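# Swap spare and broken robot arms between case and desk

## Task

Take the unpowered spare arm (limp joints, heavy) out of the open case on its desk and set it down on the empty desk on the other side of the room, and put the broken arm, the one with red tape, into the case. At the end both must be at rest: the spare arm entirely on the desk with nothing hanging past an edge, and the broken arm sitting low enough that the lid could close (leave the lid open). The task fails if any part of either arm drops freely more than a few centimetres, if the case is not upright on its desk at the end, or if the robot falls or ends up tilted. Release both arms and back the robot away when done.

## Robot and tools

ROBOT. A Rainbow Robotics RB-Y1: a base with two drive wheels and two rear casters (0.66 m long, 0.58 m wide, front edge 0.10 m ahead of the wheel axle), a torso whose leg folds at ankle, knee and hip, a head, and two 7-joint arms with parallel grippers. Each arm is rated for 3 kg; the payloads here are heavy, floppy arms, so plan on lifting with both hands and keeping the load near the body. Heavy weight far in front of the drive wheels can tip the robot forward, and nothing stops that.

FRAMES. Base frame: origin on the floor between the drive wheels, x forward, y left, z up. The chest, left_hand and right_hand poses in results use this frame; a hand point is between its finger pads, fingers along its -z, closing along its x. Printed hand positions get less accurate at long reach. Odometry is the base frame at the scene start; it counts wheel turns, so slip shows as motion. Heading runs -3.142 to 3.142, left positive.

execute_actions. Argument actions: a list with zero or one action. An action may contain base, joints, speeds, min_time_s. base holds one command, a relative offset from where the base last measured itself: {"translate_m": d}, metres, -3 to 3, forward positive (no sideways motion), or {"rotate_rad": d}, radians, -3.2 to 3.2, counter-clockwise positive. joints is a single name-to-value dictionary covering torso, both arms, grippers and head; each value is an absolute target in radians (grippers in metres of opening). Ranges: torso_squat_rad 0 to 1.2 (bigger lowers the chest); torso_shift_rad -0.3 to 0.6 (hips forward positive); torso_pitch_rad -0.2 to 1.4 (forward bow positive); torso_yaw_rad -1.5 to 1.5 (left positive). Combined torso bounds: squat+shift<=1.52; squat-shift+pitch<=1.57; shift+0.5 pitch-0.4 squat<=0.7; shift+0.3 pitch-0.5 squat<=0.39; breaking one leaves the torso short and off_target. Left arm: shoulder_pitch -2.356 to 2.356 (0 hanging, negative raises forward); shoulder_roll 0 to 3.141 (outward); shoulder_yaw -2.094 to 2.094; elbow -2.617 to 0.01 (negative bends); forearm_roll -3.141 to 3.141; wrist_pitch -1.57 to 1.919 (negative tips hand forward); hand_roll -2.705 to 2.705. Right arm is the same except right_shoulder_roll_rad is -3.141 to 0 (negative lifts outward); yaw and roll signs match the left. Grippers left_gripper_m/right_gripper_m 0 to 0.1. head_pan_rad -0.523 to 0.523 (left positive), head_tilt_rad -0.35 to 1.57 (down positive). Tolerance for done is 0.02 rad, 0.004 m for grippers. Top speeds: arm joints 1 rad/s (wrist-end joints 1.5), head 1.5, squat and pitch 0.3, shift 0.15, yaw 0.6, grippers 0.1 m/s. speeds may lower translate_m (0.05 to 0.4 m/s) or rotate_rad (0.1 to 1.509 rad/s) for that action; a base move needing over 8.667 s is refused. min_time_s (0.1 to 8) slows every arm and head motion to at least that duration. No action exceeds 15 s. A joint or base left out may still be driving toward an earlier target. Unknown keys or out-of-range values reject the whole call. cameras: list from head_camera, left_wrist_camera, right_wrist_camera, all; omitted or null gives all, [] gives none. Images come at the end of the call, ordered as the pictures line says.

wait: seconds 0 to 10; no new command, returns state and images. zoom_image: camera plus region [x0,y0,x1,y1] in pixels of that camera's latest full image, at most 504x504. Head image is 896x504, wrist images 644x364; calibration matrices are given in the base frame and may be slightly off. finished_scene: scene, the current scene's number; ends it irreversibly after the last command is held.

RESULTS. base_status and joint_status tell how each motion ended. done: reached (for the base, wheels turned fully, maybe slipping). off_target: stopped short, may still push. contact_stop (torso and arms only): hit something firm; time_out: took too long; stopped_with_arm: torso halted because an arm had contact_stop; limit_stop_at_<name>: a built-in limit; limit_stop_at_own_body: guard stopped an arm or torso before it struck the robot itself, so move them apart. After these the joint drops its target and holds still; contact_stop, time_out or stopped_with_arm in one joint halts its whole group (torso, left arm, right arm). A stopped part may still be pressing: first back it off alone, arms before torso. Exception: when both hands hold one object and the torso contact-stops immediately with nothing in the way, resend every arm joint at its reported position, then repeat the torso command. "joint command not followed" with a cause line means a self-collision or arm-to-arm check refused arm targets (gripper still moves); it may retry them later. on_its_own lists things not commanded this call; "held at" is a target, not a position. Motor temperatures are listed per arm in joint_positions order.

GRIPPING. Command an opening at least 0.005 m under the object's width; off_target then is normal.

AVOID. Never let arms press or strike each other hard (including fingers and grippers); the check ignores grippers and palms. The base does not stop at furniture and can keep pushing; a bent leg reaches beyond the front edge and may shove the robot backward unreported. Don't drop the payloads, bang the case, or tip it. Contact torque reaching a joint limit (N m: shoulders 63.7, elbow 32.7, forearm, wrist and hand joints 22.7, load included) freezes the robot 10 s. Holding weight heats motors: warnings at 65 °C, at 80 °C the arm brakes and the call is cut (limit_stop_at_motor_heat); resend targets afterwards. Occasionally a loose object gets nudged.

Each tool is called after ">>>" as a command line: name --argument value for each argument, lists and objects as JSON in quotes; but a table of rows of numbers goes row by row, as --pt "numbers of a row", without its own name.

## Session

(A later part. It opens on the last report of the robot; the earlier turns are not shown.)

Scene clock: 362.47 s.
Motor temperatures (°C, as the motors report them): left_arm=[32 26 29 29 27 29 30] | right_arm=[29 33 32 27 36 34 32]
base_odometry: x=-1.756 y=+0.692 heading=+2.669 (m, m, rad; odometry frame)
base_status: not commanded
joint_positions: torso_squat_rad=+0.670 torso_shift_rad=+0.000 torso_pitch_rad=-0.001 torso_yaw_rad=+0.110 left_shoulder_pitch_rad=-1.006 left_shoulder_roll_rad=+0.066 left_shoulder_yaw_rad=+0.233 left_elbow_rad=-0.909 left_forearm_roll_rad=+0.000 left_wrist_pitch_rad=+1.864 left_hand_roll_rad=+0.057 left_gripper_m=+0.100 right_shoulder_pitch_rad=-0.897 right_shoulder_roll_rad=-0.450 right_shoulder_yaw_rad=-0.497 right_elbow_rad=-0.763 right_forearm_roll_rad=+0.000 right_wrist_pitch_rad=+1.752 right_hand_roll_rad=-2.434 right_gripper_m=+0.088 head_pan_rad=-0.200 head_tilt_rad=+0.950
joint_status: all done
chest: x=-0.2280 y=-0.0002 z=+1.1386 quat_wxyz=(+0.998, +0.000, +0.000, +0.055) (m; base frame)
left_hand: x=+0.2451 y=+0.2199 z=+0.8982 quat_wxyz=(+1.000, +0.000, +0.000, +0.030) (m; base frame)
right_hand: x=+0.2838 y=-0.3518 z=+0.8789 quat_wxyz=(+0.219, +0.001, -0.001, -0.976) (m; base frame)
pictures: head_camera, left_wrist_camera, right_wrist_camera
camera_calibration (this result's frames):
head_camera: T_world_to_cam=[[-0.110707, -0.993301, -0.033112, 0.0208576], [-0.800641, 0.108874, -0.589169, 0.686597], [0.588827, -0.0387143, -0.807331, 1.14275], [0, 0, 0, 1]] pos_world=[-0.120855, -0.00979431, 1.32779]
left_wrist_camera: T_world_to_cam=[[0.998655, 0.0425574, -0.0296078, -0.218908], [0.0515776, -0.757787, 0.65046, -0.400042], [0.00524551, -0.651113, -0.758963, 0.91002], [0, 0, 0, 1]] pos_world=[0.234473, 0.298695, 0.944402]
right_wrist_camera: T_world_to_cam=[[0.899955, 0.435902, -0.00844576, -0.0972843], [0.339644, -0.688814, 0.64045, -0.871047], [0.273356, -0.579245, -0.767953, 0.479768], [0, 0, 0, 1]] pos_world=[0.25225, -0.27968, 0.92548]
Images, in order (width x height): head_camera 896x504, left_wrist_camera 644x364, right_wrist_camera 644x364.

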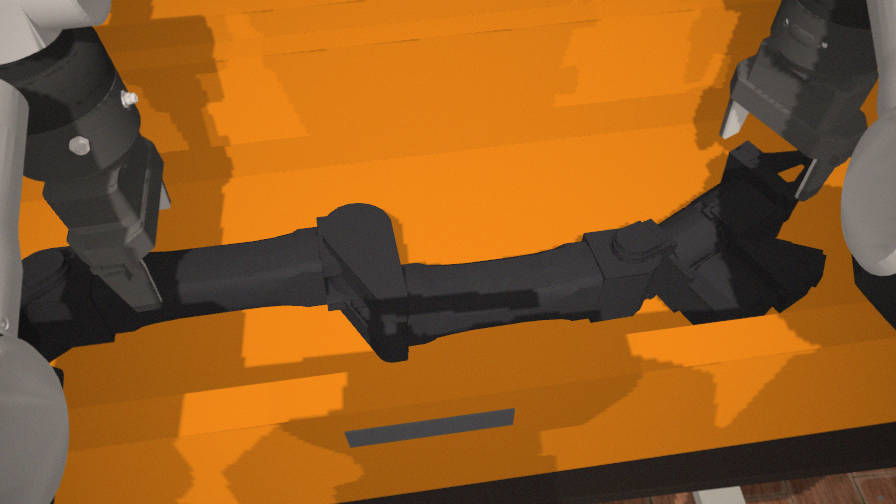

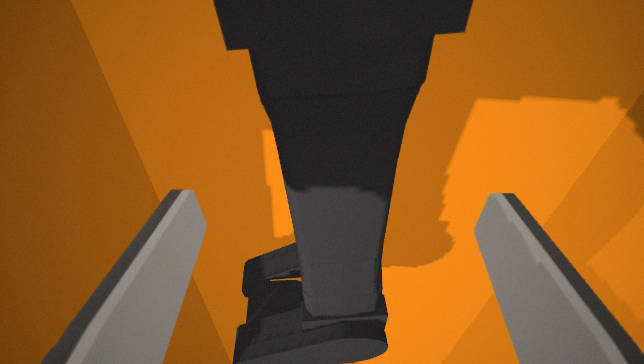

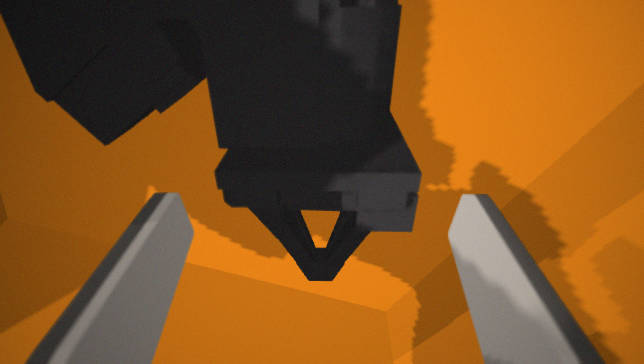

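>>> execute_actions --actions '[{"joints": {"right_shoulder_pitch_rad": -0.8674, "right_shoulder_roll_rad": -0.4198, "right_shoulder_yaw_rad": -0.492, "right_elbow_rad": -0.8483, "right_wrist_pitch_rad": 1.7978, "right_hand_roll_rad": -2.449, "right_gripper_m": 0.08, "left_gripper_m": 0.08}}]' --cameras '["right_wrist_camera"]'

>>> execute_actions --actions '[{"joints": {"torso_squat_rad": 0.75}}]'

Scene clock: 393.10 s.
Motor temperatures (°C, as the motors report them): left_arm=[32 26 29 29 27 29 30] | right_arm=[29 33 32 27 36 34 32]
base_odometry: x=-1.756 y=+0.692 heading=+2.669 (m, m, rad; odometry frame)
base_status: not commanded
joint_positions: torso_squat_rad=+0.670 torso_shift_rad=+0.000 torso_pitch_rad=-0.001 torso_yaw_rad=+0.110 left_shoulder_pitch_rad=-1.006 left_shoulder_roll_rad=+0.066 left_shoulder_yaw_rad=+0.233 left_elbow_rad=-0.909 left_forearm_roll_rad=+0.000 left_wrist_pitch_rad=+1.864 left_hand_roll_rad=+0.057 left_gripper_m=+0.080 right_shoulder_pitch_rad=-0.868 right_shoulder_roll_rad=-0.420 right_shoulder_yaw_rad=-0.492 right_elbow_rad=-0.848 right_forearm_roll_rad=+0.000 right_wrist_pitch_rad=+1.798 right_hand_roll_rad=-2.449 right_gripper_m=+0.080 head_pan_rad=-0.200 head_tilt_rad=+0.950
joint_status: all done
chest: x=-0.2280 y=-0.0002 z=+1.1386 quat_wxyz=(+0.998, +0.000, +0.000, +0.055) (m; base frame)
left_hand: x=+0.2451 y=+0.2199 z=+0.8982 quat_wxyz=(+1.000, +0.000, +0.000, +0.030) (m; base frame)
right_hand: x=+0.2798 y=-0.3429 z=+0.8808 quat_wxyz=(+0.219, +0.001, +0.000, -0.976) (m; base frame)
pictures: right_wrist_camera
camera_calibration (this result's frames):
right_wrist_camera: T_world_to_cam=[[0.900122, 0.435562, -0.00817232, -0.0978471], [0.339371, -0.689327, 0.640044, -0.86458], [0.273145, -0.578891, -0.768295, 0.487964], [0, 0, 0, 1]] pos_world=[0.248202, -0.270881, 0.92747]
Images, in order (width x height): right_wrist_camera 644x364.

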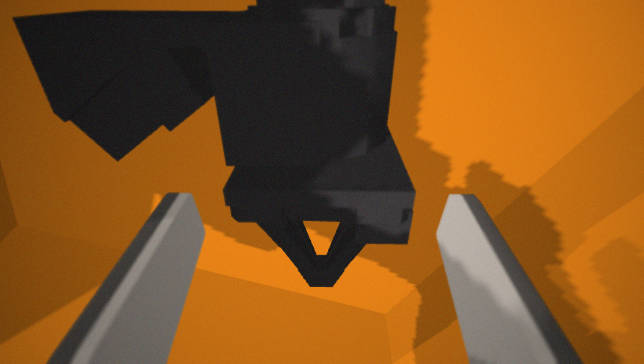

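Scene clock: 394.13 s.
Motor temperatures (°C, as the motors report them): left_arm=[32 26 29 29 27 29 30] | right_arm=[29 33 32 27 36 34 32]
base_odometry: x=-1.756 y=+0.692 heading=+2.669 (m, m, rad; odometry frame)
base_status: not commanded
joint_positions: torso_squat_rad=+0.750 torso_shift_rad=+0.000 torso_pitch_rad=-0.001 torso_yaw_rad=+0.110 left_shoulder_pitch_rad=-1.006 left_shoulder_roll_rad=+0.066 left_shoulder_yaw_rad=+0.233 left_elbow_rad=-0.909 left_forearm_roll_rad=+0.000 left_wrist_pitch_rad=+1.864 left_hand_roll_rad=+0.057 left_gripper_m=+0.080 right_shoulder_pitch_rad=-0.868 right_shoulder_roll_rad=-0.420 right_shoulder_yaw_rad=-0.492 right_elbow_rad=-0.848 right_forearm_roll_rad=+0.000 right_wrist_pitch_rad=+1.798 right_hand_roll_rad=-2.449 right_gripper_m=+0.080 head_pan_rad=-0.200 head_tilt_rad=+0.950
joint_status: all done
chest: x=-0.2281 y=-0.0002 z=+1.1021 quat_wxyz=(+0.998, +0.000, +0.000, +0.055) (m; base frame)
left_hand: x=+0.2451 y=+0.2199 z=+0.8617 quat_wxyz=(+1.000, +0.000, +0.000, +0.030) (m; base frame)
right_hand: x=+0.2797 y=-0.3429 z=+0.8443 quat_wxyz=(+0.219, +0.001, +0.000, -0.976) (m; base frame)
pictures: head_camera, left_wrist_camera, right_wrist_camera
camera_calibration (this result's frames):
head_camera: T_world_to_cam=[[-0.110698, -0.993302, -0.0331174, 0.0196774], [-0.800642, 0.108871, -0.589169, 0.665087], [0.588828, -0.0387048, -0.807331, 1.11329], [0, 0, 0, 1]] pos_world=[-0.120864, -0.00977307, 1.2913]
left_wrist_camera: T_world_to_cam=[[0.998653, 0.0425733, -0.0296765, -0.219905], [0.0516343, -0.757788, 0.650455, -0.376276], [0.00520349, -0.651111, -0.758965, 0.882339], [0, 0, 0, 1]] pos_world=[0.234446, 0.298725, 0.907889]
right_wrist_camera: T_world_to_cam=[[0.900131, 0.435542, -0.0082249, -0.098066], [0.33939, -0.689329, 0.640031, -0.841168], [0.27309, -0.578903, -0.768305, 0.459942], [0, 0, 0, 1]] pos_world=[0.248151, -0.270868, 0.890943]
Images, in order (width x height): head_camera 896x504, left_wrist_camera 644x364, right_wrist_camera 644x364.

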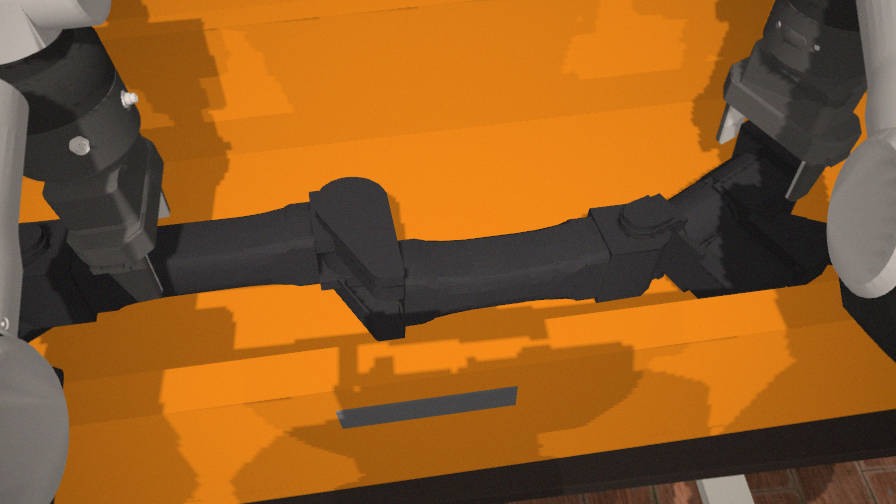

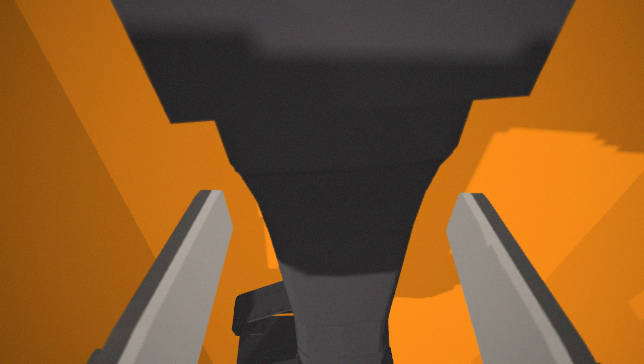

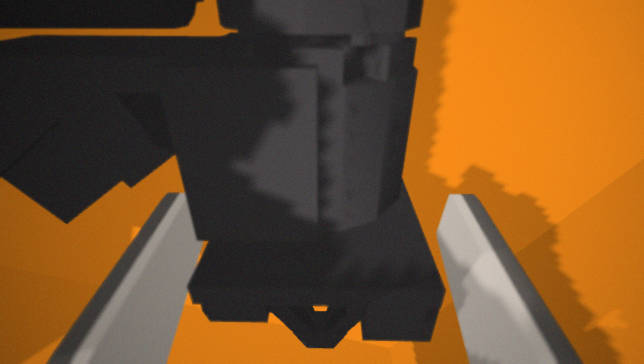

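>>> execute_actions --actions '[{"joints": {"torso_squat_rad": 0.80}}]'

Scene clock: 398.70 s.
Motor temperatures (°C, as the motors report them): left_arm=[32 26 29 29 27 29 30] | right_arm=[29 33 32 27 36 34 32]
base_odometry: x=-1.756 y=+0.692 heading=+2.669 (m, m, rad; odometry frame)
base_status: not commanded
joint_positions: torso_squat_rad=+0.800 torso_shift_rad=+0.000 torso_pitch_rad=-0.001 torso_yaw_rad=+0.110 left_shoulder_pitch_rad=-1.006 left_shoulder_roll_rad=+0.066 left_shoulder_yaw_rad=+0.233 left_elbow_rad=-0.909 left_forearm_roll_rad=+0.000 left_wrist_pitch_rad=+1.864 left_hand_roll_rad=+0.057 left_gripper_m=+0.080 right_shoulder_pitch_rad=-0.868 right_shoulder_roll_rad=-0.420 right_shoulder_yaw_rad=-0.492 right_elbow_rad=-0.848 right_forearm_roll_rad=+0.000 right_wrist_pitch_rad=+1.798 right_hand_roll_rad=-2.449 right_gripper_m=+0.080 head_pan_rad=-0.200 head_tilt_rad=+0.950
joint_status: all done
chest: x=-0.2281 y=-0.0002 z=+1.0776 quat_wxyz=(+0.998, +0.000, +0.000, +0.055) (m; base frame)
left_hand: x=+0.2451 y=+0.2199 z=+0.8372 quat_wxyz=(+1.000, +0.000, +0.000, +0.030) (m; base frame)
right_hand: x=+0.2797 y=-0.3429 z=+0.8198 quat_wxyz=(+0.219, +0.001, +0.000, -0.976) (m; base frame)
pictures: head_camera, left_wrist_camera, right_wrist_camera
camera_calibration (this result's frames):
head_camera: T_world_to_cam=[[-0.110698, -0.993302, -0.033118, 0.0188814], [-0.800638, 0.108871, -0.589174, 0.650657], [0.588834, -0.038705, -0.807327, 1.09353], [0, 0, 0, 1]] pos_world=[-0.120876, -0.00975755, 1.26681]
left_wrist_camera: T_world_to_cam=[[0.998652, 0.0425733, -0.0296802, -0.220617], [0.0516367, -0.757788, 0.650455, -0.360338], [0.00520072, -0.651111, -0.758965, 0.863766], [0, 0, 0, 1]] pos_world=[0.234434, 0.29874, 0.883403]
right_wrist_camera: T_world_to_cam=[[0.900132, 0.43554, -0.0082413, -0.0982428], [0.339401, -0.689331, 0.640023, -0.825468], [0.273075, -0.578902, -0.768311, 0.441145], [0, 0, 0, 1]] pos_world=[0.248131, -0.270852, 0.866446]
Images, in order (width x height): head_camera 896x504, left_wrist_camera 644x364, right_wrist_camera 644x364.

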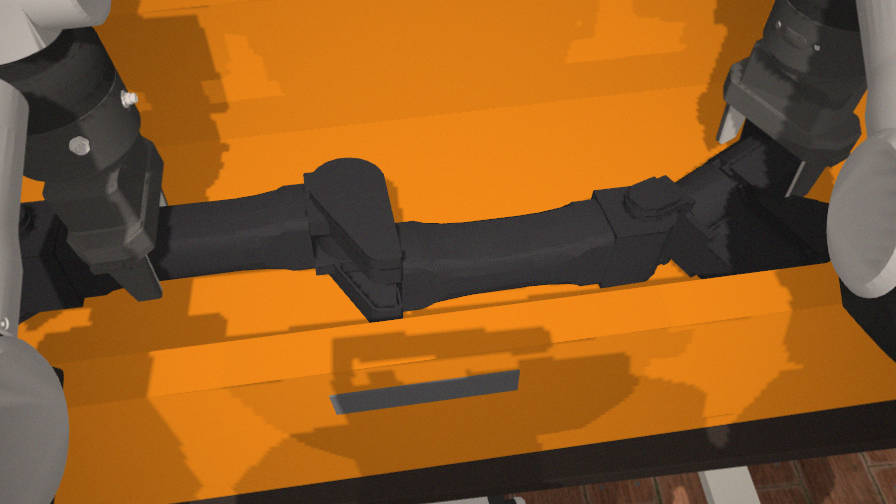

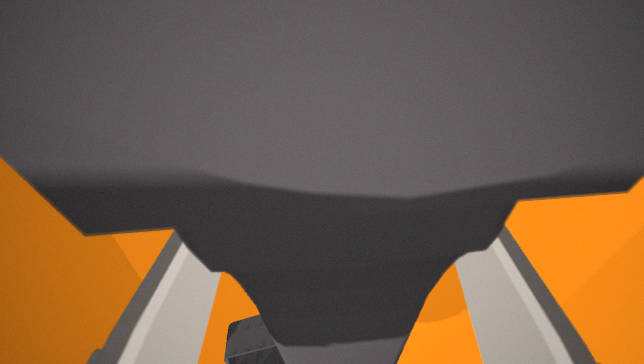

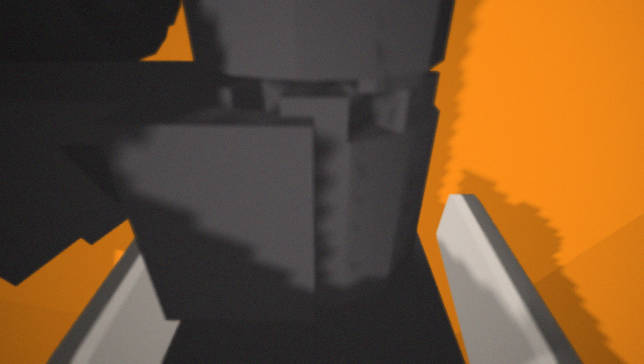

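>>> execute_actions --actions '[{"joints": {"left_gripper_m": 0.02, "right_gripper_m": 0.03}}]' --cameras '["head_camera"]'

>>> execute_actions --actions '[{"joints": {"torso_squat_rad": 0.74}}]'

Scene clock: 412.97 s.
Motor temperatures (°C, as the motors report them): left_arm=[32 26 29 29 27 29 30] | right_arm=[29 33 32 27 36 34 32]
base_odometry: x=-1.756 y=+0.692 heading=+2.669 (m, m, rad; odometry frame)
base_status: not commanded
joint_positions: torso_squat_rad=+0.800 torso_shift_rad=+0.000 torso_pitch_rad=-0.001 torso_yaw_rad=+0.110 left_shoulder_pitch_rad=-1.006 left_shoulder_roll_rad=+0.066 left_shoulder_yaw_rad=+0.233 left_elbow_rad=-0.909 left_forearm_roll_rad=+0.000 left_wrist_pitch_rad=+1.864 left_hand_roll_rad=+0.057 left_gripper_m=+0.056 right_shoulder_pitch_rad=-0.868 right_shoulder_roll_rad=-0.420 right_shoulder_yaw_rad=-0.492 right_elbow_rad=-0.848 right_forearm_roll_rad=+0.000 right_wrist_pitch_rad=+1.798 right_hand_roll_rad=-2.449 right_gripper_m=+0.070 head_pan_rad=-0.200 head_tilt_rad=+0.950
joint_status: left_gripper_m off_target (ended at +0.056, target +0.020); right_gripper_m off_target (ended at +0.070, target +0.030)
chest: x=-0.2281 y=-0.0002 z=+1.0776 quat_wxyz=(+0.998, +0.000, +0.000, +0.055) (m; base frame)
left_hand: x=+0.2450 y=+0.2199 z=+0.8371 quat_wxyz=(+1.000, +0.000, +0.000, +0.030) (m; base frame)
right_hand: x=+0.2796 y=-0.3430 z=+0.8197 quat_wxyz=(+0.219, +0.000, +0.000, -0.976) (m; base frame)
pictures: head_camera
camera_calibration (this result's frames):
head_camera: T_world_to_cam=[[-0.110721, -0.9933, -0.0331185, 0.0188764], [-0.800634, 0.108889, -0.589176, 0.650659], [0.588835, -0.0387185, -0.807325, 1.09353], [0, 0, 0, 1]] pos_world=[-0.120878, -0.00976014, 1.26681]
Images, in order (width x height): head_camera 896x504.

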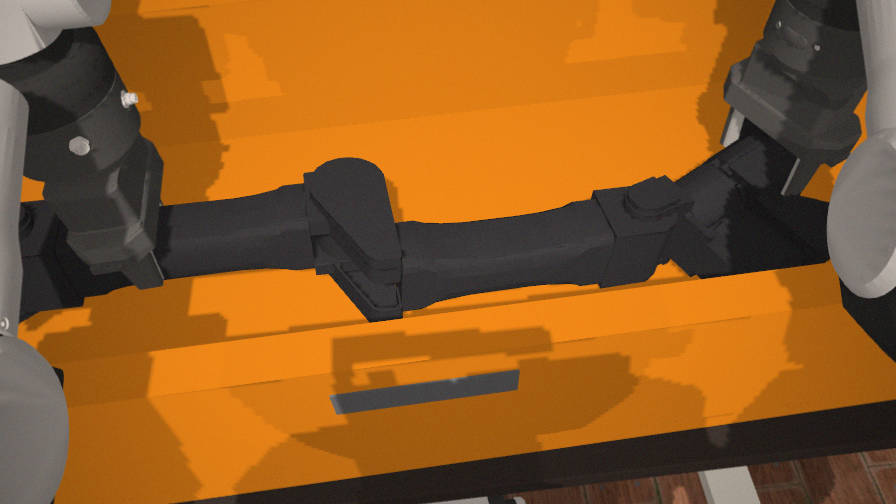

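Scene clock: 413.90 s.
Motor temperatures (°C, as the motors report them): left_arm=[32 26 29 29 27 29 30] | right_arm=[29 33 32 27 36 34 32]
base_odometry: x=-1.756 y=+0.692 heading=+2.669 (m, m, rad; odometry frame)
base_status: not commanded
joint_positions: torso_squat_rad=+0.740 torso_shift_rad=+0.001 torso_pitch_rad=+0.001 torso_yaw_rad=+0.110 left_shoulder_pitch_rad=-1.004 left_shoulder_roll_rad=+0.064 left_shoulder_yaw_rad=+0.233 left_elbow_rad=-0.908 left_forearm_roll_rad=+0.000 left_wrist_pitch_rad=+1.864 left_hand_roll_rad=+0.057 left_gripper_m=+0.056 right_shoulder_pitch_rad=-0.866 right_shoulder_roll_rad=-0.418 right_shoulder_yaw_rad=-0.492 right_elbow_rad=-0.847 right_forearm_roll_rad=+0.000 right_wrist_pitch_rad=+1.798 right_hand_roll_rad=-2.449 right_gripper_m=+0.068 head_pan_rad=-0.200 head_tilt_rad=+0.950
joint_status: all done
chest: x=-0.2273 y=-0.0002 z=+1.1069 quat_wxyz=(+0.998, +0.000, +0.000, +0.055) (m; base frame)
left_hand: x=+0.2443 y=+0.2193 z=+0.8640 quat_wxyz=(+1.000, -0.001, +0.003, +0.030) (m; base frame)
right_hand: x=+0.2791 y=-0.3420 z=+0.8468 quat_wxyz=(+0.219, -0.002, +0.001, -0.976) (m; base frame)
pictures: head_camera, left_wrist_camera, right_wrist_camera
camera_calibration (this result's frames):
head_camera: T_world_to_cam=[[-0.110769, -0.9933, -0.0329458, 0.0197089], [-0.801521, 0.108884, -0.587969, 0.666962], [0.587617, -0.038722, -0.808212, 1.11743], [0, 0, 0, 1]] pos_world=[-0.119852, -0.00977589, 1.29592]
left_wrist_camera: T_world_to_cam=[[0.998479, 0.0421317, -0.0355691, -0.213769], [0.055136, -0.756837, 0.651274, -0.379939], [0.000519317, -0.652244, -0.758008, 0.884219], [0, 0, 0, 1]] pos_world=[0.233933, 0.298181, 0.910086]
right_wrist_camera: T_world_to_cam=[[0.899655, 0.436439, -0.0119364, -0.0943736], [0.343251, -0.690138, 0.637094, -0.840756], [0.269815, -0.577262, -0.770694, 0.466075], [0, 0, 0, 1]] pos_world=[0.24774, -0.270002, 0.893715]
Images, in order (width x height): head_camera 896x504, left_wrist_camera 644x364, right_wrist_camera 644x364.

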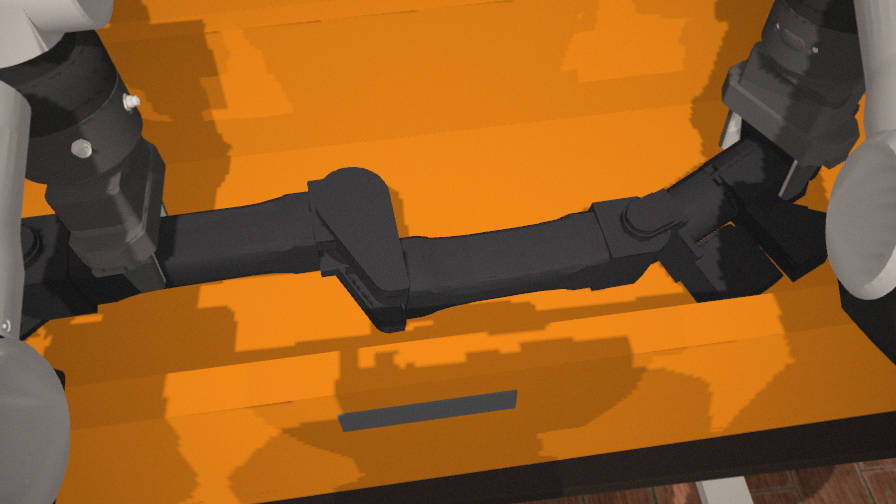

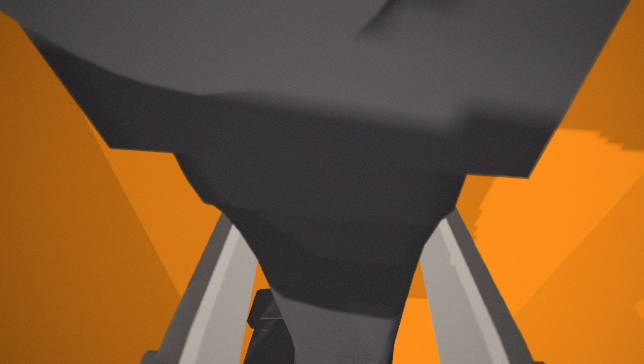

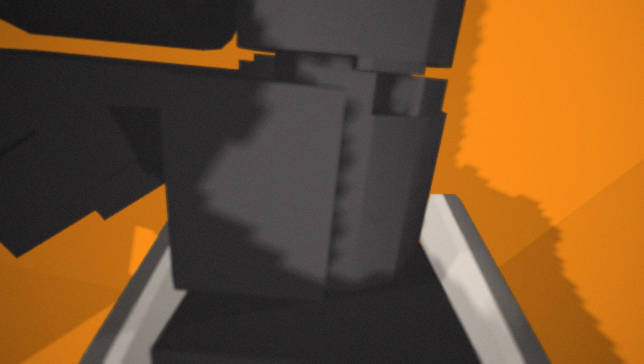

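>>> execute_actions --actions '[{"joints": {"torso_squat_rad": 0.77}}]' --cameras '[]'

>>> execute_actions --actions '[{"joints": {"left_gripper_m": 0.085, "right_gripper_m": 0.085}}]'

Scene clock: 419.07 s.
Motor temperatures (°C, as the motors report them): left_arm=[33 26 29 29 27 29 30] | right_arm=[29 33 32 28 36 34 32]
base_odometry: x=-1.756 y=+0.692 heading=+2.669 (m, m, rad; odometry frame)
base_status: not commanded
joint_positions: torso_squat_rad=+0.770 torso_shift_rad=+0.001 torso_pitch_rad=-0.001 torso_yaw_rad=+0.110 left_shoulder_pitch_rad=-1.007 left_shoulder_roll_rad=+0.067 left_shoulder_yaw_rad=+0.233 left_elbow_rad=-0.910 left_forearm_roll_rad=+0.000 left_wrist_pitch_rad=+1.863 left_hand_roll_rad=+0.057 left_gripper_m=+0.055 right_shoulder_pitch_rad=-0.867 right_shoulder_roll_rad=-0.421 right_shoulder_yaw_rad=-0.492 right_elbow_rad=-0.848 right_forearm_roll_rad=+0.000 right_wrist_pitch_rad=+1.798 right_hand_roll_rad=-2.449 right_gripper_m=+0.068 head_pan_rad=-0.200 head_tilt_rad=+0.950
joint_status: all done
chest: x=-0.2279 y=-0.0003 z=+1.0925 quat_wxyz=(+0.998, +0.000, +0.000, +0.055) (m; base frame)
left_hand: x=+0.2455 y=+0.2204 z=+0.8524 quat_wxyz=(+1.000, +0.000, -0.001, +0.031) (m; base frame)
right_hand: x=+0.2796 y=-0.3435 z=+0.8345 quat_wxyz=(+0.219, +0.000, -0.001, -0.976) (m; base frame)
pictures: none
No camera images: the call's "cameras" was empty. Leave "cameras" out to get every camera's image.

Scene clock: 420.20 s.
Motor temperatures (°C, as the motors report them): left_arm=[33 26 29 29 27 29 30] | right_arm=[29 33 32 28 36 34 32]
base_odometry: x=-1.756 y=+0.692 heading=+2.669 (m, m, rad; odometry frame)
base_status: not commanded
joint_positions: torso_squat_rad=+0.770 torso_shift_rad=+0.000 torso_pitch_rad=-0.001 torso_yaw_rad=+0.110 left_shoulder_pitch_rad=-1.006 left_shoulder_roll_rad=+0.066 left_shoulder_yaw_rad=+0.233 left_elbow_rad=-0.909 left_forearm_roll_rad=+0.000 left_wrist_pitch_rad=+1.864 left_hand_roll_rad=+0.057 left_gripper_m=+0.085 right_shoulder_pitch_rad=-0.868 right_shoulder_roll_rad=-0.420 right_shoulder_yaw_rad=-0.492 right_elbow_rad=-0.849 right_forearm_roll_rad=+0.000 right_wrist_pitch_rad=+1.798 right_hand_roll_rad=-2.449 right_gripper_m=+0.085 head_pan_rad=-0.200 head_tilt_rad=+0.950
joint_status: all done
chest: x=-0.2280 y=-0.0002 z=+1.0925 quat_wxyz=(+0.998, +0.000, +0.000, +0.055) (m; base frame)
left_hand: x=+0.2452 y=+0.2201 z=+0.8521 quat_wxyz=(+1.000, +0.000, +0.000, +0.030) (m; base frame)
right_hand: x=+0.2799 y=-0.3430 z=+0.8347 quat_wxyz=(+0.219, +0.001, +0.000, -0.976) (m; base frame)
pictures: head_camera, left_wrist_camera, right_wrist_camera
camera_calibration (this result's frames):
head_camera: T_world_to_cam=[[-0.11069, -0.993303, -0.0331108, 0.0193619], [-0.800723, 0.108865, -0.58906, 0.659339], [0.58872, -0.0386905, -0.807411, 1.10553], [0, 0, 0, 1]] pos_world=[-0.120756, -0.00977346, 1.28165]
left_wrist_camera: T_world_to_cam=[[0.998653, 0.0427189, -0.0294397, -0.220571], [0.0515918, -0.757924, 0.650299, -0.369798], [0.00546707, -0.650943, -0.759107, 0.875182], [0, 0, 0, 1]] pos_world=[0.234568, 0.298836, 0.898343]
right_wrist_camera: T_world_to_cam=[[0.900139, 0.435528, -0.00811097, -0.0983412], [0.339207, -0.68914, 0.640332, -0.835289], [0.273293, -0.579139, -0.768055, 0.452146], [0, 0, 0, 1]] pos_world=[0.248288, -0.270945, 0.881337]
Images, in order (width x height): head_camera 896x504, left_wrist_camera 644x364, right_wrist_camera 644x364.

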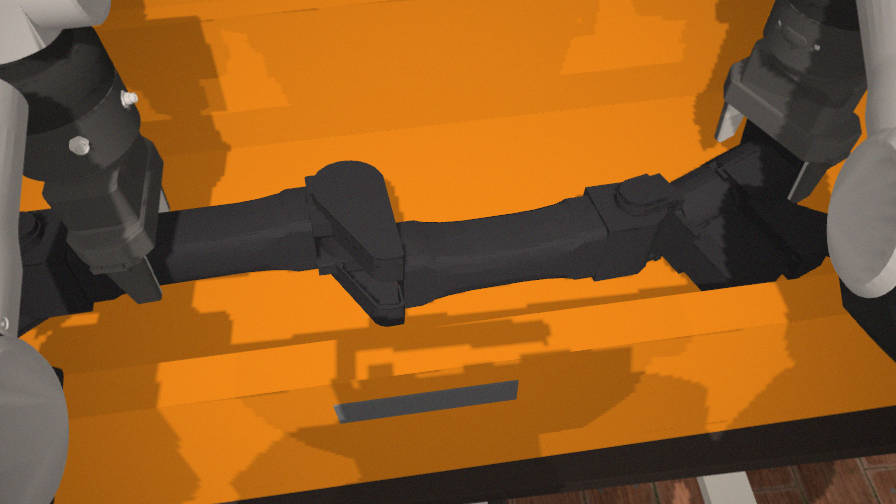

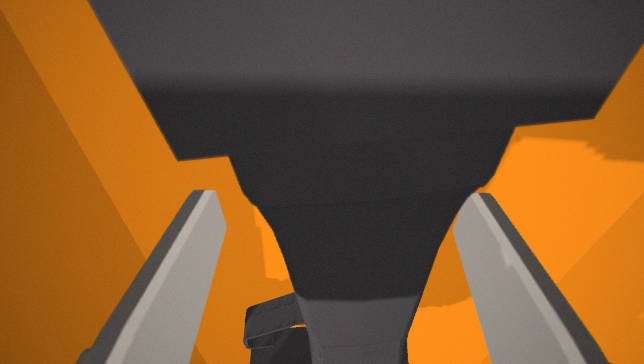

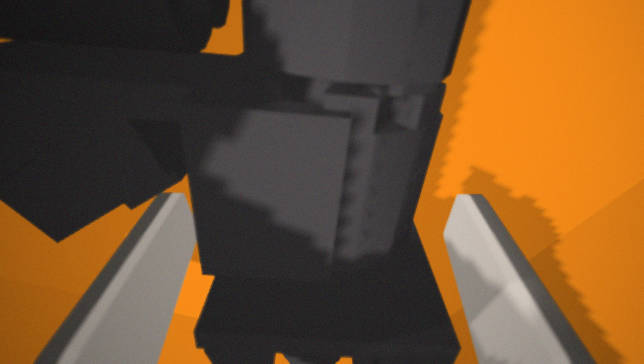

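>>> execute_actions --actions '[{"joints": {"torso_squat_rad": 0.45, "left_gripper_m": 0.1, "right_gripper_m": 0.1}}]' --cameras '[]'

Scene clock: 523.90 s.
Motor temperatures (°C, as the motors report them): left_arm=[32 26 29 29 27 29 30] | right_arm=[29 33 32 27 36 34 32]
base_odometry: x=-1.756 y=+0.692 heading=+2.669 (m, m, rad; odometry frame)
base_status: not commanded
joint_positions: torso_squat_rad=+0.450 torso_shift_rad=+0.000 torso_pitch_rad=-0.001 torso_yaw_rad=+0.110 left_shoulder_pitch_rad=-1.006 left_shoulder_roll_rad=+0.066 left_shoulder_yaw_rad=+0.233 left_elbow_rad=-0.909 left_forearm_roll_rad=+0.000 left_wrist_pitch_rad=+1.864 left_hand_roll_rad=+0.057 left_gripper_m=+0.100 right_shoulder_pitch_rad=-0.868 right_shoulder_roll_rad=-0.420 right_shoulder_yaw_rad=-0.492 right_elbow_rad=-0.849 right_forearm_roll_rad=+0.000 right_wrist_pitch_rad=+1.798 right_hand_roll_rad=-2.449 right_gripper_m=+0.100 head_pan_rad=-0.200 head_tilt_rad=+0.950
joint_status: all done
chest: x=-0.2279 y=-0.0003 z=+1.2202 quat_wxyz=(+0.998, +0.000, +0.000, +0.055) (m; base frame)
left_hand: x=+0.2452 y=+0.2200 z=+0.9798 quat_wxyz=(+1.000, +0.000, +0.000, +0.030) (m; base frame)
right_hand: x=+0.2798 y=-0.3430 z=+0.9624 quat_wxyz=(+0.219, +0.001, +0.000, -0.976) (m; base frame)
pictures: none
No camera images: the call's "cameras" was empty. Leave "cameras" out to get every camera's image.

>>> execute_actions --actions '[{"base": {"translate_m": -0.065}, "joints": {"torso_yaw_rad": 0.03, "left_shoulder_pitch_rad": -1.1308, "left_shoulder_roll_rad": 0.515, "left_shoulder_yaw_rad": 0.443, "left_elbow_rad": -0.684, "left_wrist_pitch_rad": 1.91, "left_hand_roll_rad": 1.2177, "right_shoulder_pitch_rad": -1.214, "right_shoulder_roll_rad": -0.1768, "right_shoulder_yaw_rad": -0.3085, "right_elbow_rad": -0.391, "right_wrist_pitch_rad": 1.57, "right_hand_roll_rad": 0.0, "head_pan_rad": 0.2, "head_tilt_rad": 0.9}, "min_time_s": 1.7}]'

Scene clock: 542.07 s.
Motor temperatures (°C, as the motors report them): left_arm=[32 26 29 29 27 29 30] | right_arm=[29 33 32 27 36 34 32]
base_odometry: x=-1.698 y=+0.662 heading=+2.669 (m, m, rad; odometry frame)
base_status: done
joint_positions: torso_squat_rad=+0.450 torso_shift_rad=+0.000 torso_pitch_rad=-0.001 torso_yaw_rad=+0.030 left_shoulder_pitch_rad=-1.130 left_shoulder_roll_rad=+0.515 left_shoulder_yaw_rad=+0.443 left_elbow_rad=-0.684 left_forearm_roll_rad=+0.000 left_wrist_pitch_rad=+1.910 left_hand_roll_rad=+1.218 left_gripper_m=+0.100 right_shoulder_pitch_rad=-1.214 right_shoulder_roll_rad=-0.177 right_shoulder_yaw_rad=-0.309 right_elbow_rad=-0.391 right_forearm_roll_rad=+0.000 right_wrist_pitch_rad=+1.570 right_hand_roll_rad=+0.000 right_gripper_m=+0.100 head_pan_rad=+0.200 head_tilt_rad=+0.900
joint_status: all done
chest: x=-0.2280 y=-0.0003 z=+1.2202 quat_wxyz=(+1.000, +0.000, +0.000, +0.015) (m; base frame)
left_hand: x=+0.2551 y=+0.4001 z=+1.0614 quat_wxyz=(+0.707, +0.000, +0.000, +0.707) (m; base frame)
right_hand: x=+0.3003 y=-0.1800 z=+0.9624 quat_wxyz=(+0.999, +0.000, -0.001, +0.038) (m; base frame)
pictures: head_camera, left_wrist_camera, right_wrist_camera
camera_calibration (this result's frames):
head_camera: T_world_to_cam=[[0.209006, -0.977327, -0.0338832, 0.0887883], [-0.764672, -0.141734, -0.62864, 0.798623], [0.609584, 0.157299, -0.776958, 1.16953], [0, 0, 0, 1]] pos_world=[-0.120801, 0.0160012, 1.41373]
left_wrist_camera: T_world_to_cam=[[0.0177458, 0.999383, -0.0303061, -0.363572], [0.759898, 0.00621825, 0.650013, -0.856048], [0.6498, -0.0345645, -0.759319, 0.740404], [0, 0, 0, 1]] pos_world=[0.175846, 0.394262, 1.10763]
right_wrist_camera: T_world_to_cam=[[-0.996251, -0.0858747, -0.0104679, 0.29118], [-0.072711, 0.765623, 0.639167, -0.424937], [-0.0468737, 0.637532, -0.768997, 0.955122], [0, 0, 0, 1]] pos_world=[0.303961, -0.258574, 1.00914]
Images, in order (width x height): head_camera 896x504, left_wrist_camera 644x364, right_wrist_camera 644x364.

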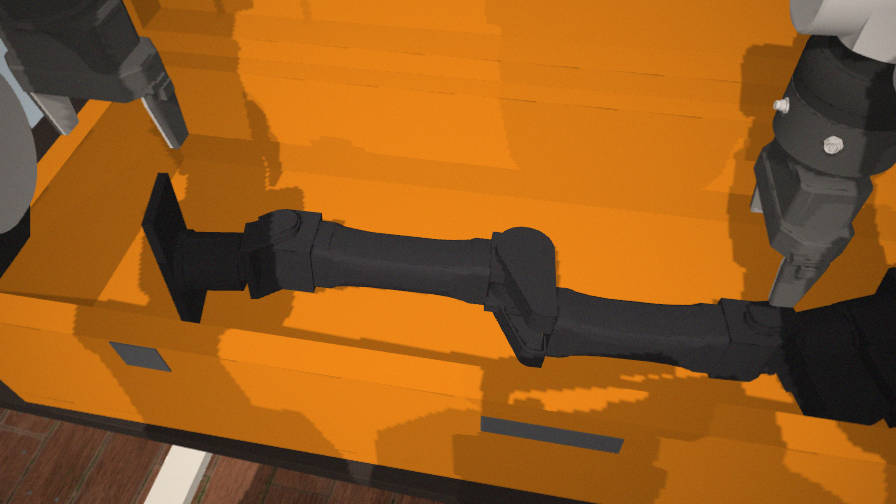

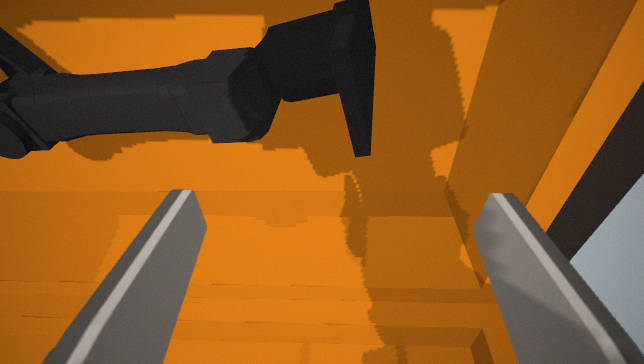

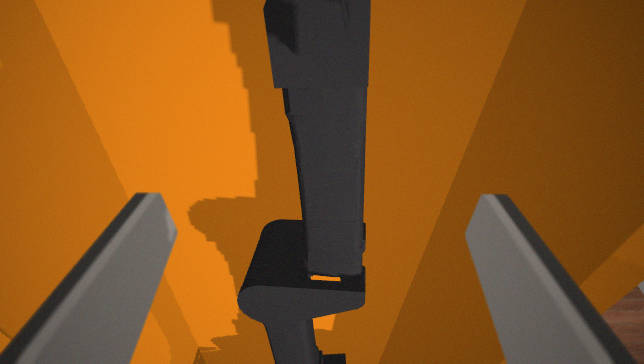

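>>> zoom_image --camera "left_wrist_camera" --region '[200, 0, 440, 200]'

>>> zoom_image --camera "head_camera" --region '[100, 140, 360, 340]'

Region (200, 0, 440, 200) of left_wrist_camera's 644x364 image, scaled by 2.100, with more detail than that image has.

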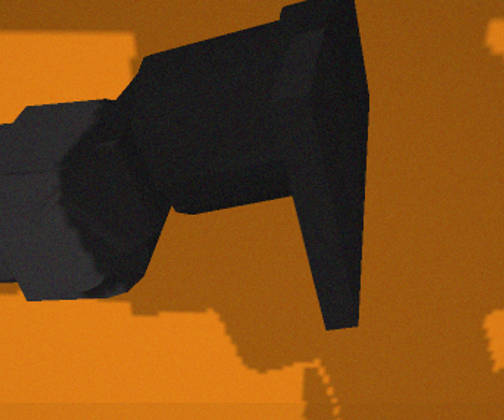

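Region (100, 140, 360, 340) of head_camera's 896x504 image, scaled by 1.938, with more detail than that image has; it fills the top 388 rows of this view, and the rest is white.

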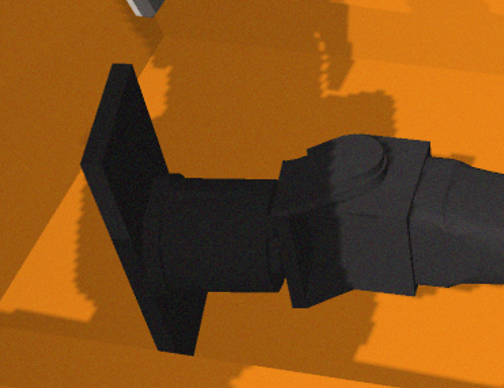

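>>> execute_actions --actions '[{"joints": {"torso_squat_rad": 0.68, "left_shoulder_pitch_rad": -1.2014, "left_shoulder_roll_rad": 0.5678, "left_shoulder_yaw_rad": 0.4352, "left_elbow_rad": -0.5517, "left_wrist_pitch_rad": 1.8627, "left_hand_roll_rad": 1.318, "left_gripper_m": 0.06, "right_shoulder_pitch_rad": -1.2028, "right_shoulder_roll_rad": -0.205, "right_shoulder_yaw_rad": -0.3193, "right_elbow_rad": -0.437, "right_wrist_pitch_rad": 1.6145, "right_hand_roll_rad": 0.086, "right_gripper_m": 0.085, "head_pan_rad": 0.1, "head_tilt_rad": 0.85}}]'

Scene clock: 580.73 s.
Motor temperatures (°C, as the motors report them): left_arm=[33 27 29 29 27 29 30] | right_arm=[29 33 32 27 36 34 32]
base_odometry: x=-1.698 y=+0.662 heading=+2.669 (m, m, rad; odometry frame)
base_status: not commanded
joint_positions: torso_squat_rad=+0.680 torso_shift_rad=+0.000 torso_pitch_rad=-0.001 torso_yaw_rad=+0.030 left_shoulder_pitch_rad=-1.201 left_shoulder_roll_rad=+0.568 left_shoulder_yaw_rad=+0.436 left_elbow_rad=-0.552 left_forearm_roll_rad=+0.000 left_wrist_pitch_rad=+1.863 left_hand_roll_rad=+1.318 left_gripper_m=+0.060 right_shoulder_pitch_rad=-1.203 right_shoulder_roll_rad=-0.205 right_shoulder_yaw_rad=-0.319 right_elbow_rad=-0.437 right_forearm_roll_rad=+0.000 right_wrist_pitch_rad=+1.614 right_hand_roll_rad=+0.086 right_gripper_m=+0.085 head_pan_rad=+0.100 head_tilt_rad=+0.850
joint_status: all done
chest: x=-0.2280 y=-0.0003 z=+1.1342 quat_wxyz=(+1.000, +0.000, +0.000, +0.015) (m; base frame)
left_hand: x=+0.2579 y=+0.4119 z=+0.9867 quat_wxyz=(+0.664, +0.000, +0.000, +0.748) (m; base frame)
right_hand: x=+0.3022 y=-0.1972 z=+0.8873 quat_wxyz=(+0.998, +0.000, +0.000, +0.065) (m; base frame)
pictures: head_camera, left_wrist_camera, right_wrist_camera
camera_calibration (this result's frames):
head_camera: T_world_to_cam=[[0.112161, -0.993077, -0.0348968, 0.067305], [-0.742824, -0.0604674, -0.66675, 0.799836], [0.660024, 0.100706, -0.744464, 1.0698], [0, 0, 0, 1]] pos_world=[-0.119509, 0.00746732, 1.33207]
left_wrist_camera: T_world_to_cam=[[-0.101504, 0.994357, -0.0308515, -0.34428], [0.753582, 0.0970978, 0.650143, -0.845654], [0.649469, 0.0427432, -0.759185, 0.650387], [0, 0, 0, 1]] pos_world=[0.179918, 0.396649, 1.03294]
right_wrist_camera: T_world_to_cam=[[-0.99025, -0.138933, -0.0100872, 0.278207], [-0.113285, 0.761069, 0.638702, -0.351895], [-0.0810601, 0.633618, -0.769388, 0.918264], [0, 0, 0, 1]] pos_world=[0.310064, -0.27536, 0.934063]
Images, in order (width x height): head_camera 896x504, left_wrist_camera 644x364, right_wrist_camera 644x364.

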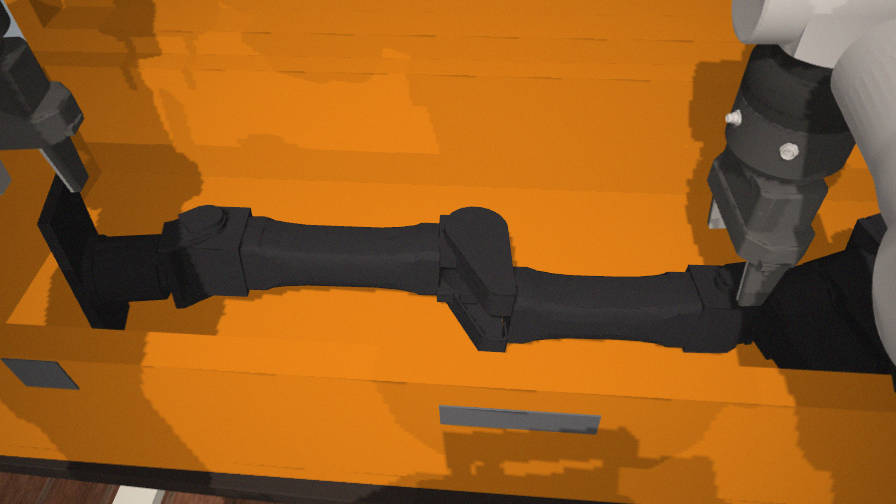

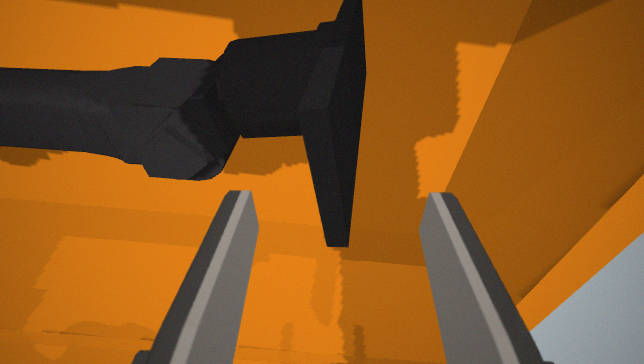

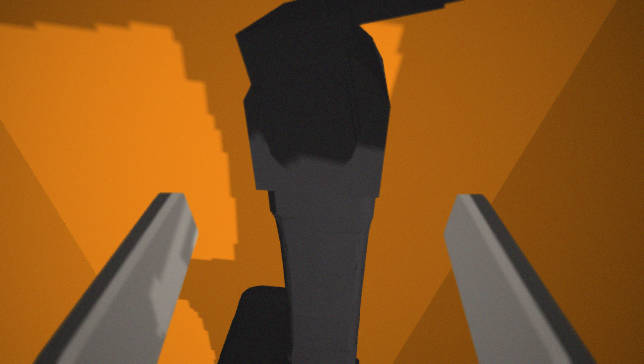

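>>> execute_actions --actions '[{"joints": {"torso_squat_rad": 0.83, "right_shoulder_pitch_rad": -1.187, "right_shoulder_roll_rad": -0.2, "right_wrist_pitch_rad": 1.5995}}]'

Scene clock: 592.03 s.
Motor temperatures (°C, as the motors report them): left_arm=[33 27 29 29 27 29 30] | right_arm=[29 33 32 27 36 34 32]
base_odometry: x=-1.698 y=+0.662 heading=+2.669 (m, m, rad; odometry frame)
base_status: not commanded
joint_positions: torso_squat_rad=+0.830 torso_shift_rad=+0.000 torso_pitch_rad=-0.001 torso_yaw_rad=+0.030 left_shoulder_pitch_rad=-1.201 left_shoulder_roll_rad=+0.568 left_shoulder_yaw_rad=+0.435 left_elbow_rad=-0.552 left_forearm_roll_rad=+0.000 left_wrist_pitch_rad=+1.863 left_hand_roll_rad=+1.318 left_gripper_m=+0.060 right_shoulder_pitch_rad=-1.187 right_shoulder_roll_rad=-0.200 right_shoulder_yaw_rad=-0.319 right_elbow_rad=-0.437 right_forearm_roll_rad=+0.000 right_wrist_pitch_rad=+1.600 right_hand_roll_rad=+0.086 right_gripper_m=+0.085 head_pan_rad=+0.100 head_tilt_rad=+0.850
joint_status: all done
chest: x=-0.2281 y=-0.0002 z=+1.0623 quat_wxyz=(+1.000, +0.000, +0.000, +0.015) (m; base frame)
left_hand: x=+0.2579 y=+0.4119 z=+0.9148 quat_wxyz=(+0.664, +0.000, +0.000, +0.748) (m; base frame)
right_hand: x=+0.3002 y=-0.1971 z=+0.8068 quat_wxyz=(+0.998, +0.001, +0.000, +0.065) (m; base frame)
pictures: head_camera, left_wrist_camera, right_wrist_camera
camera_calibration (this result's frames):
head_camera: T_world_to_cam=[[0.112152, -0.993078, -0.0348974, 0.0648455], [-0.742821, -0.0604593, -0.666755, 0.751895], [0.66003, 0.1007, -0.74446, 1.01629], [0, 0, 0, 1]] pos_world=[-0.119533, 0.0075146, 1.26018]
left_wrist_camera: T_world_to_cam=[[-0.101565, 0.994352, -0.0308123, -0.346607], [0.753574, 0.0971176, 0.65015, -0.798921], [0.64947, 0.0428128, -0.759181, 0.595804], [0, 0, 0, 1]] pos_world=[0.179886, 0.39673, 0.961061]
right_wrist_camera: T_world_to_cam=[[-0.990415, -0.137847, -0.00879453, 0.274614], [-0.111452, 0.759914, 0.640398, -0.302925], [-0.0815937, 0.63524, -0.767993, 0.855475], [0, 0, 0, 1]] pos_world=[0.308022, -0.27538, 0.853406]
Images, in order (width x height): head_camera 896x504, left_wrist_camera 644x364, right_wrist_camera 644x364.

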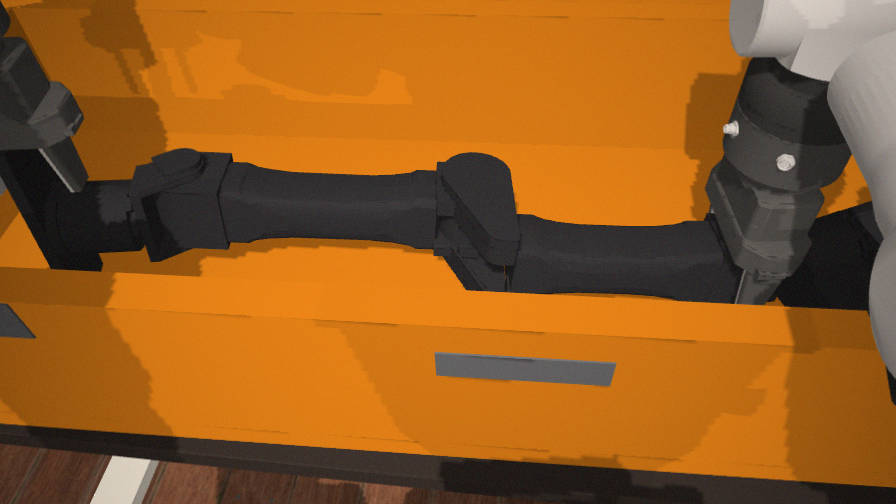

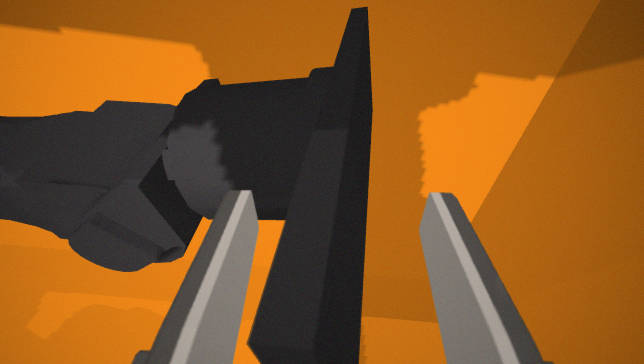

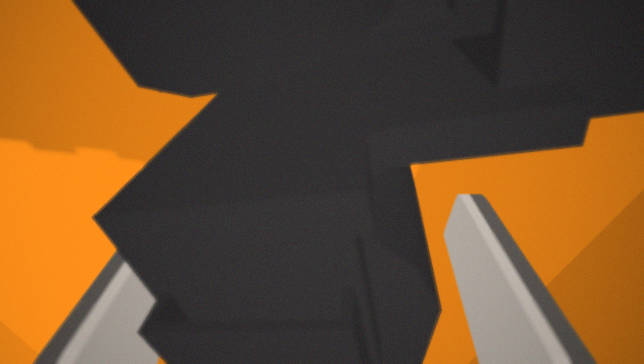

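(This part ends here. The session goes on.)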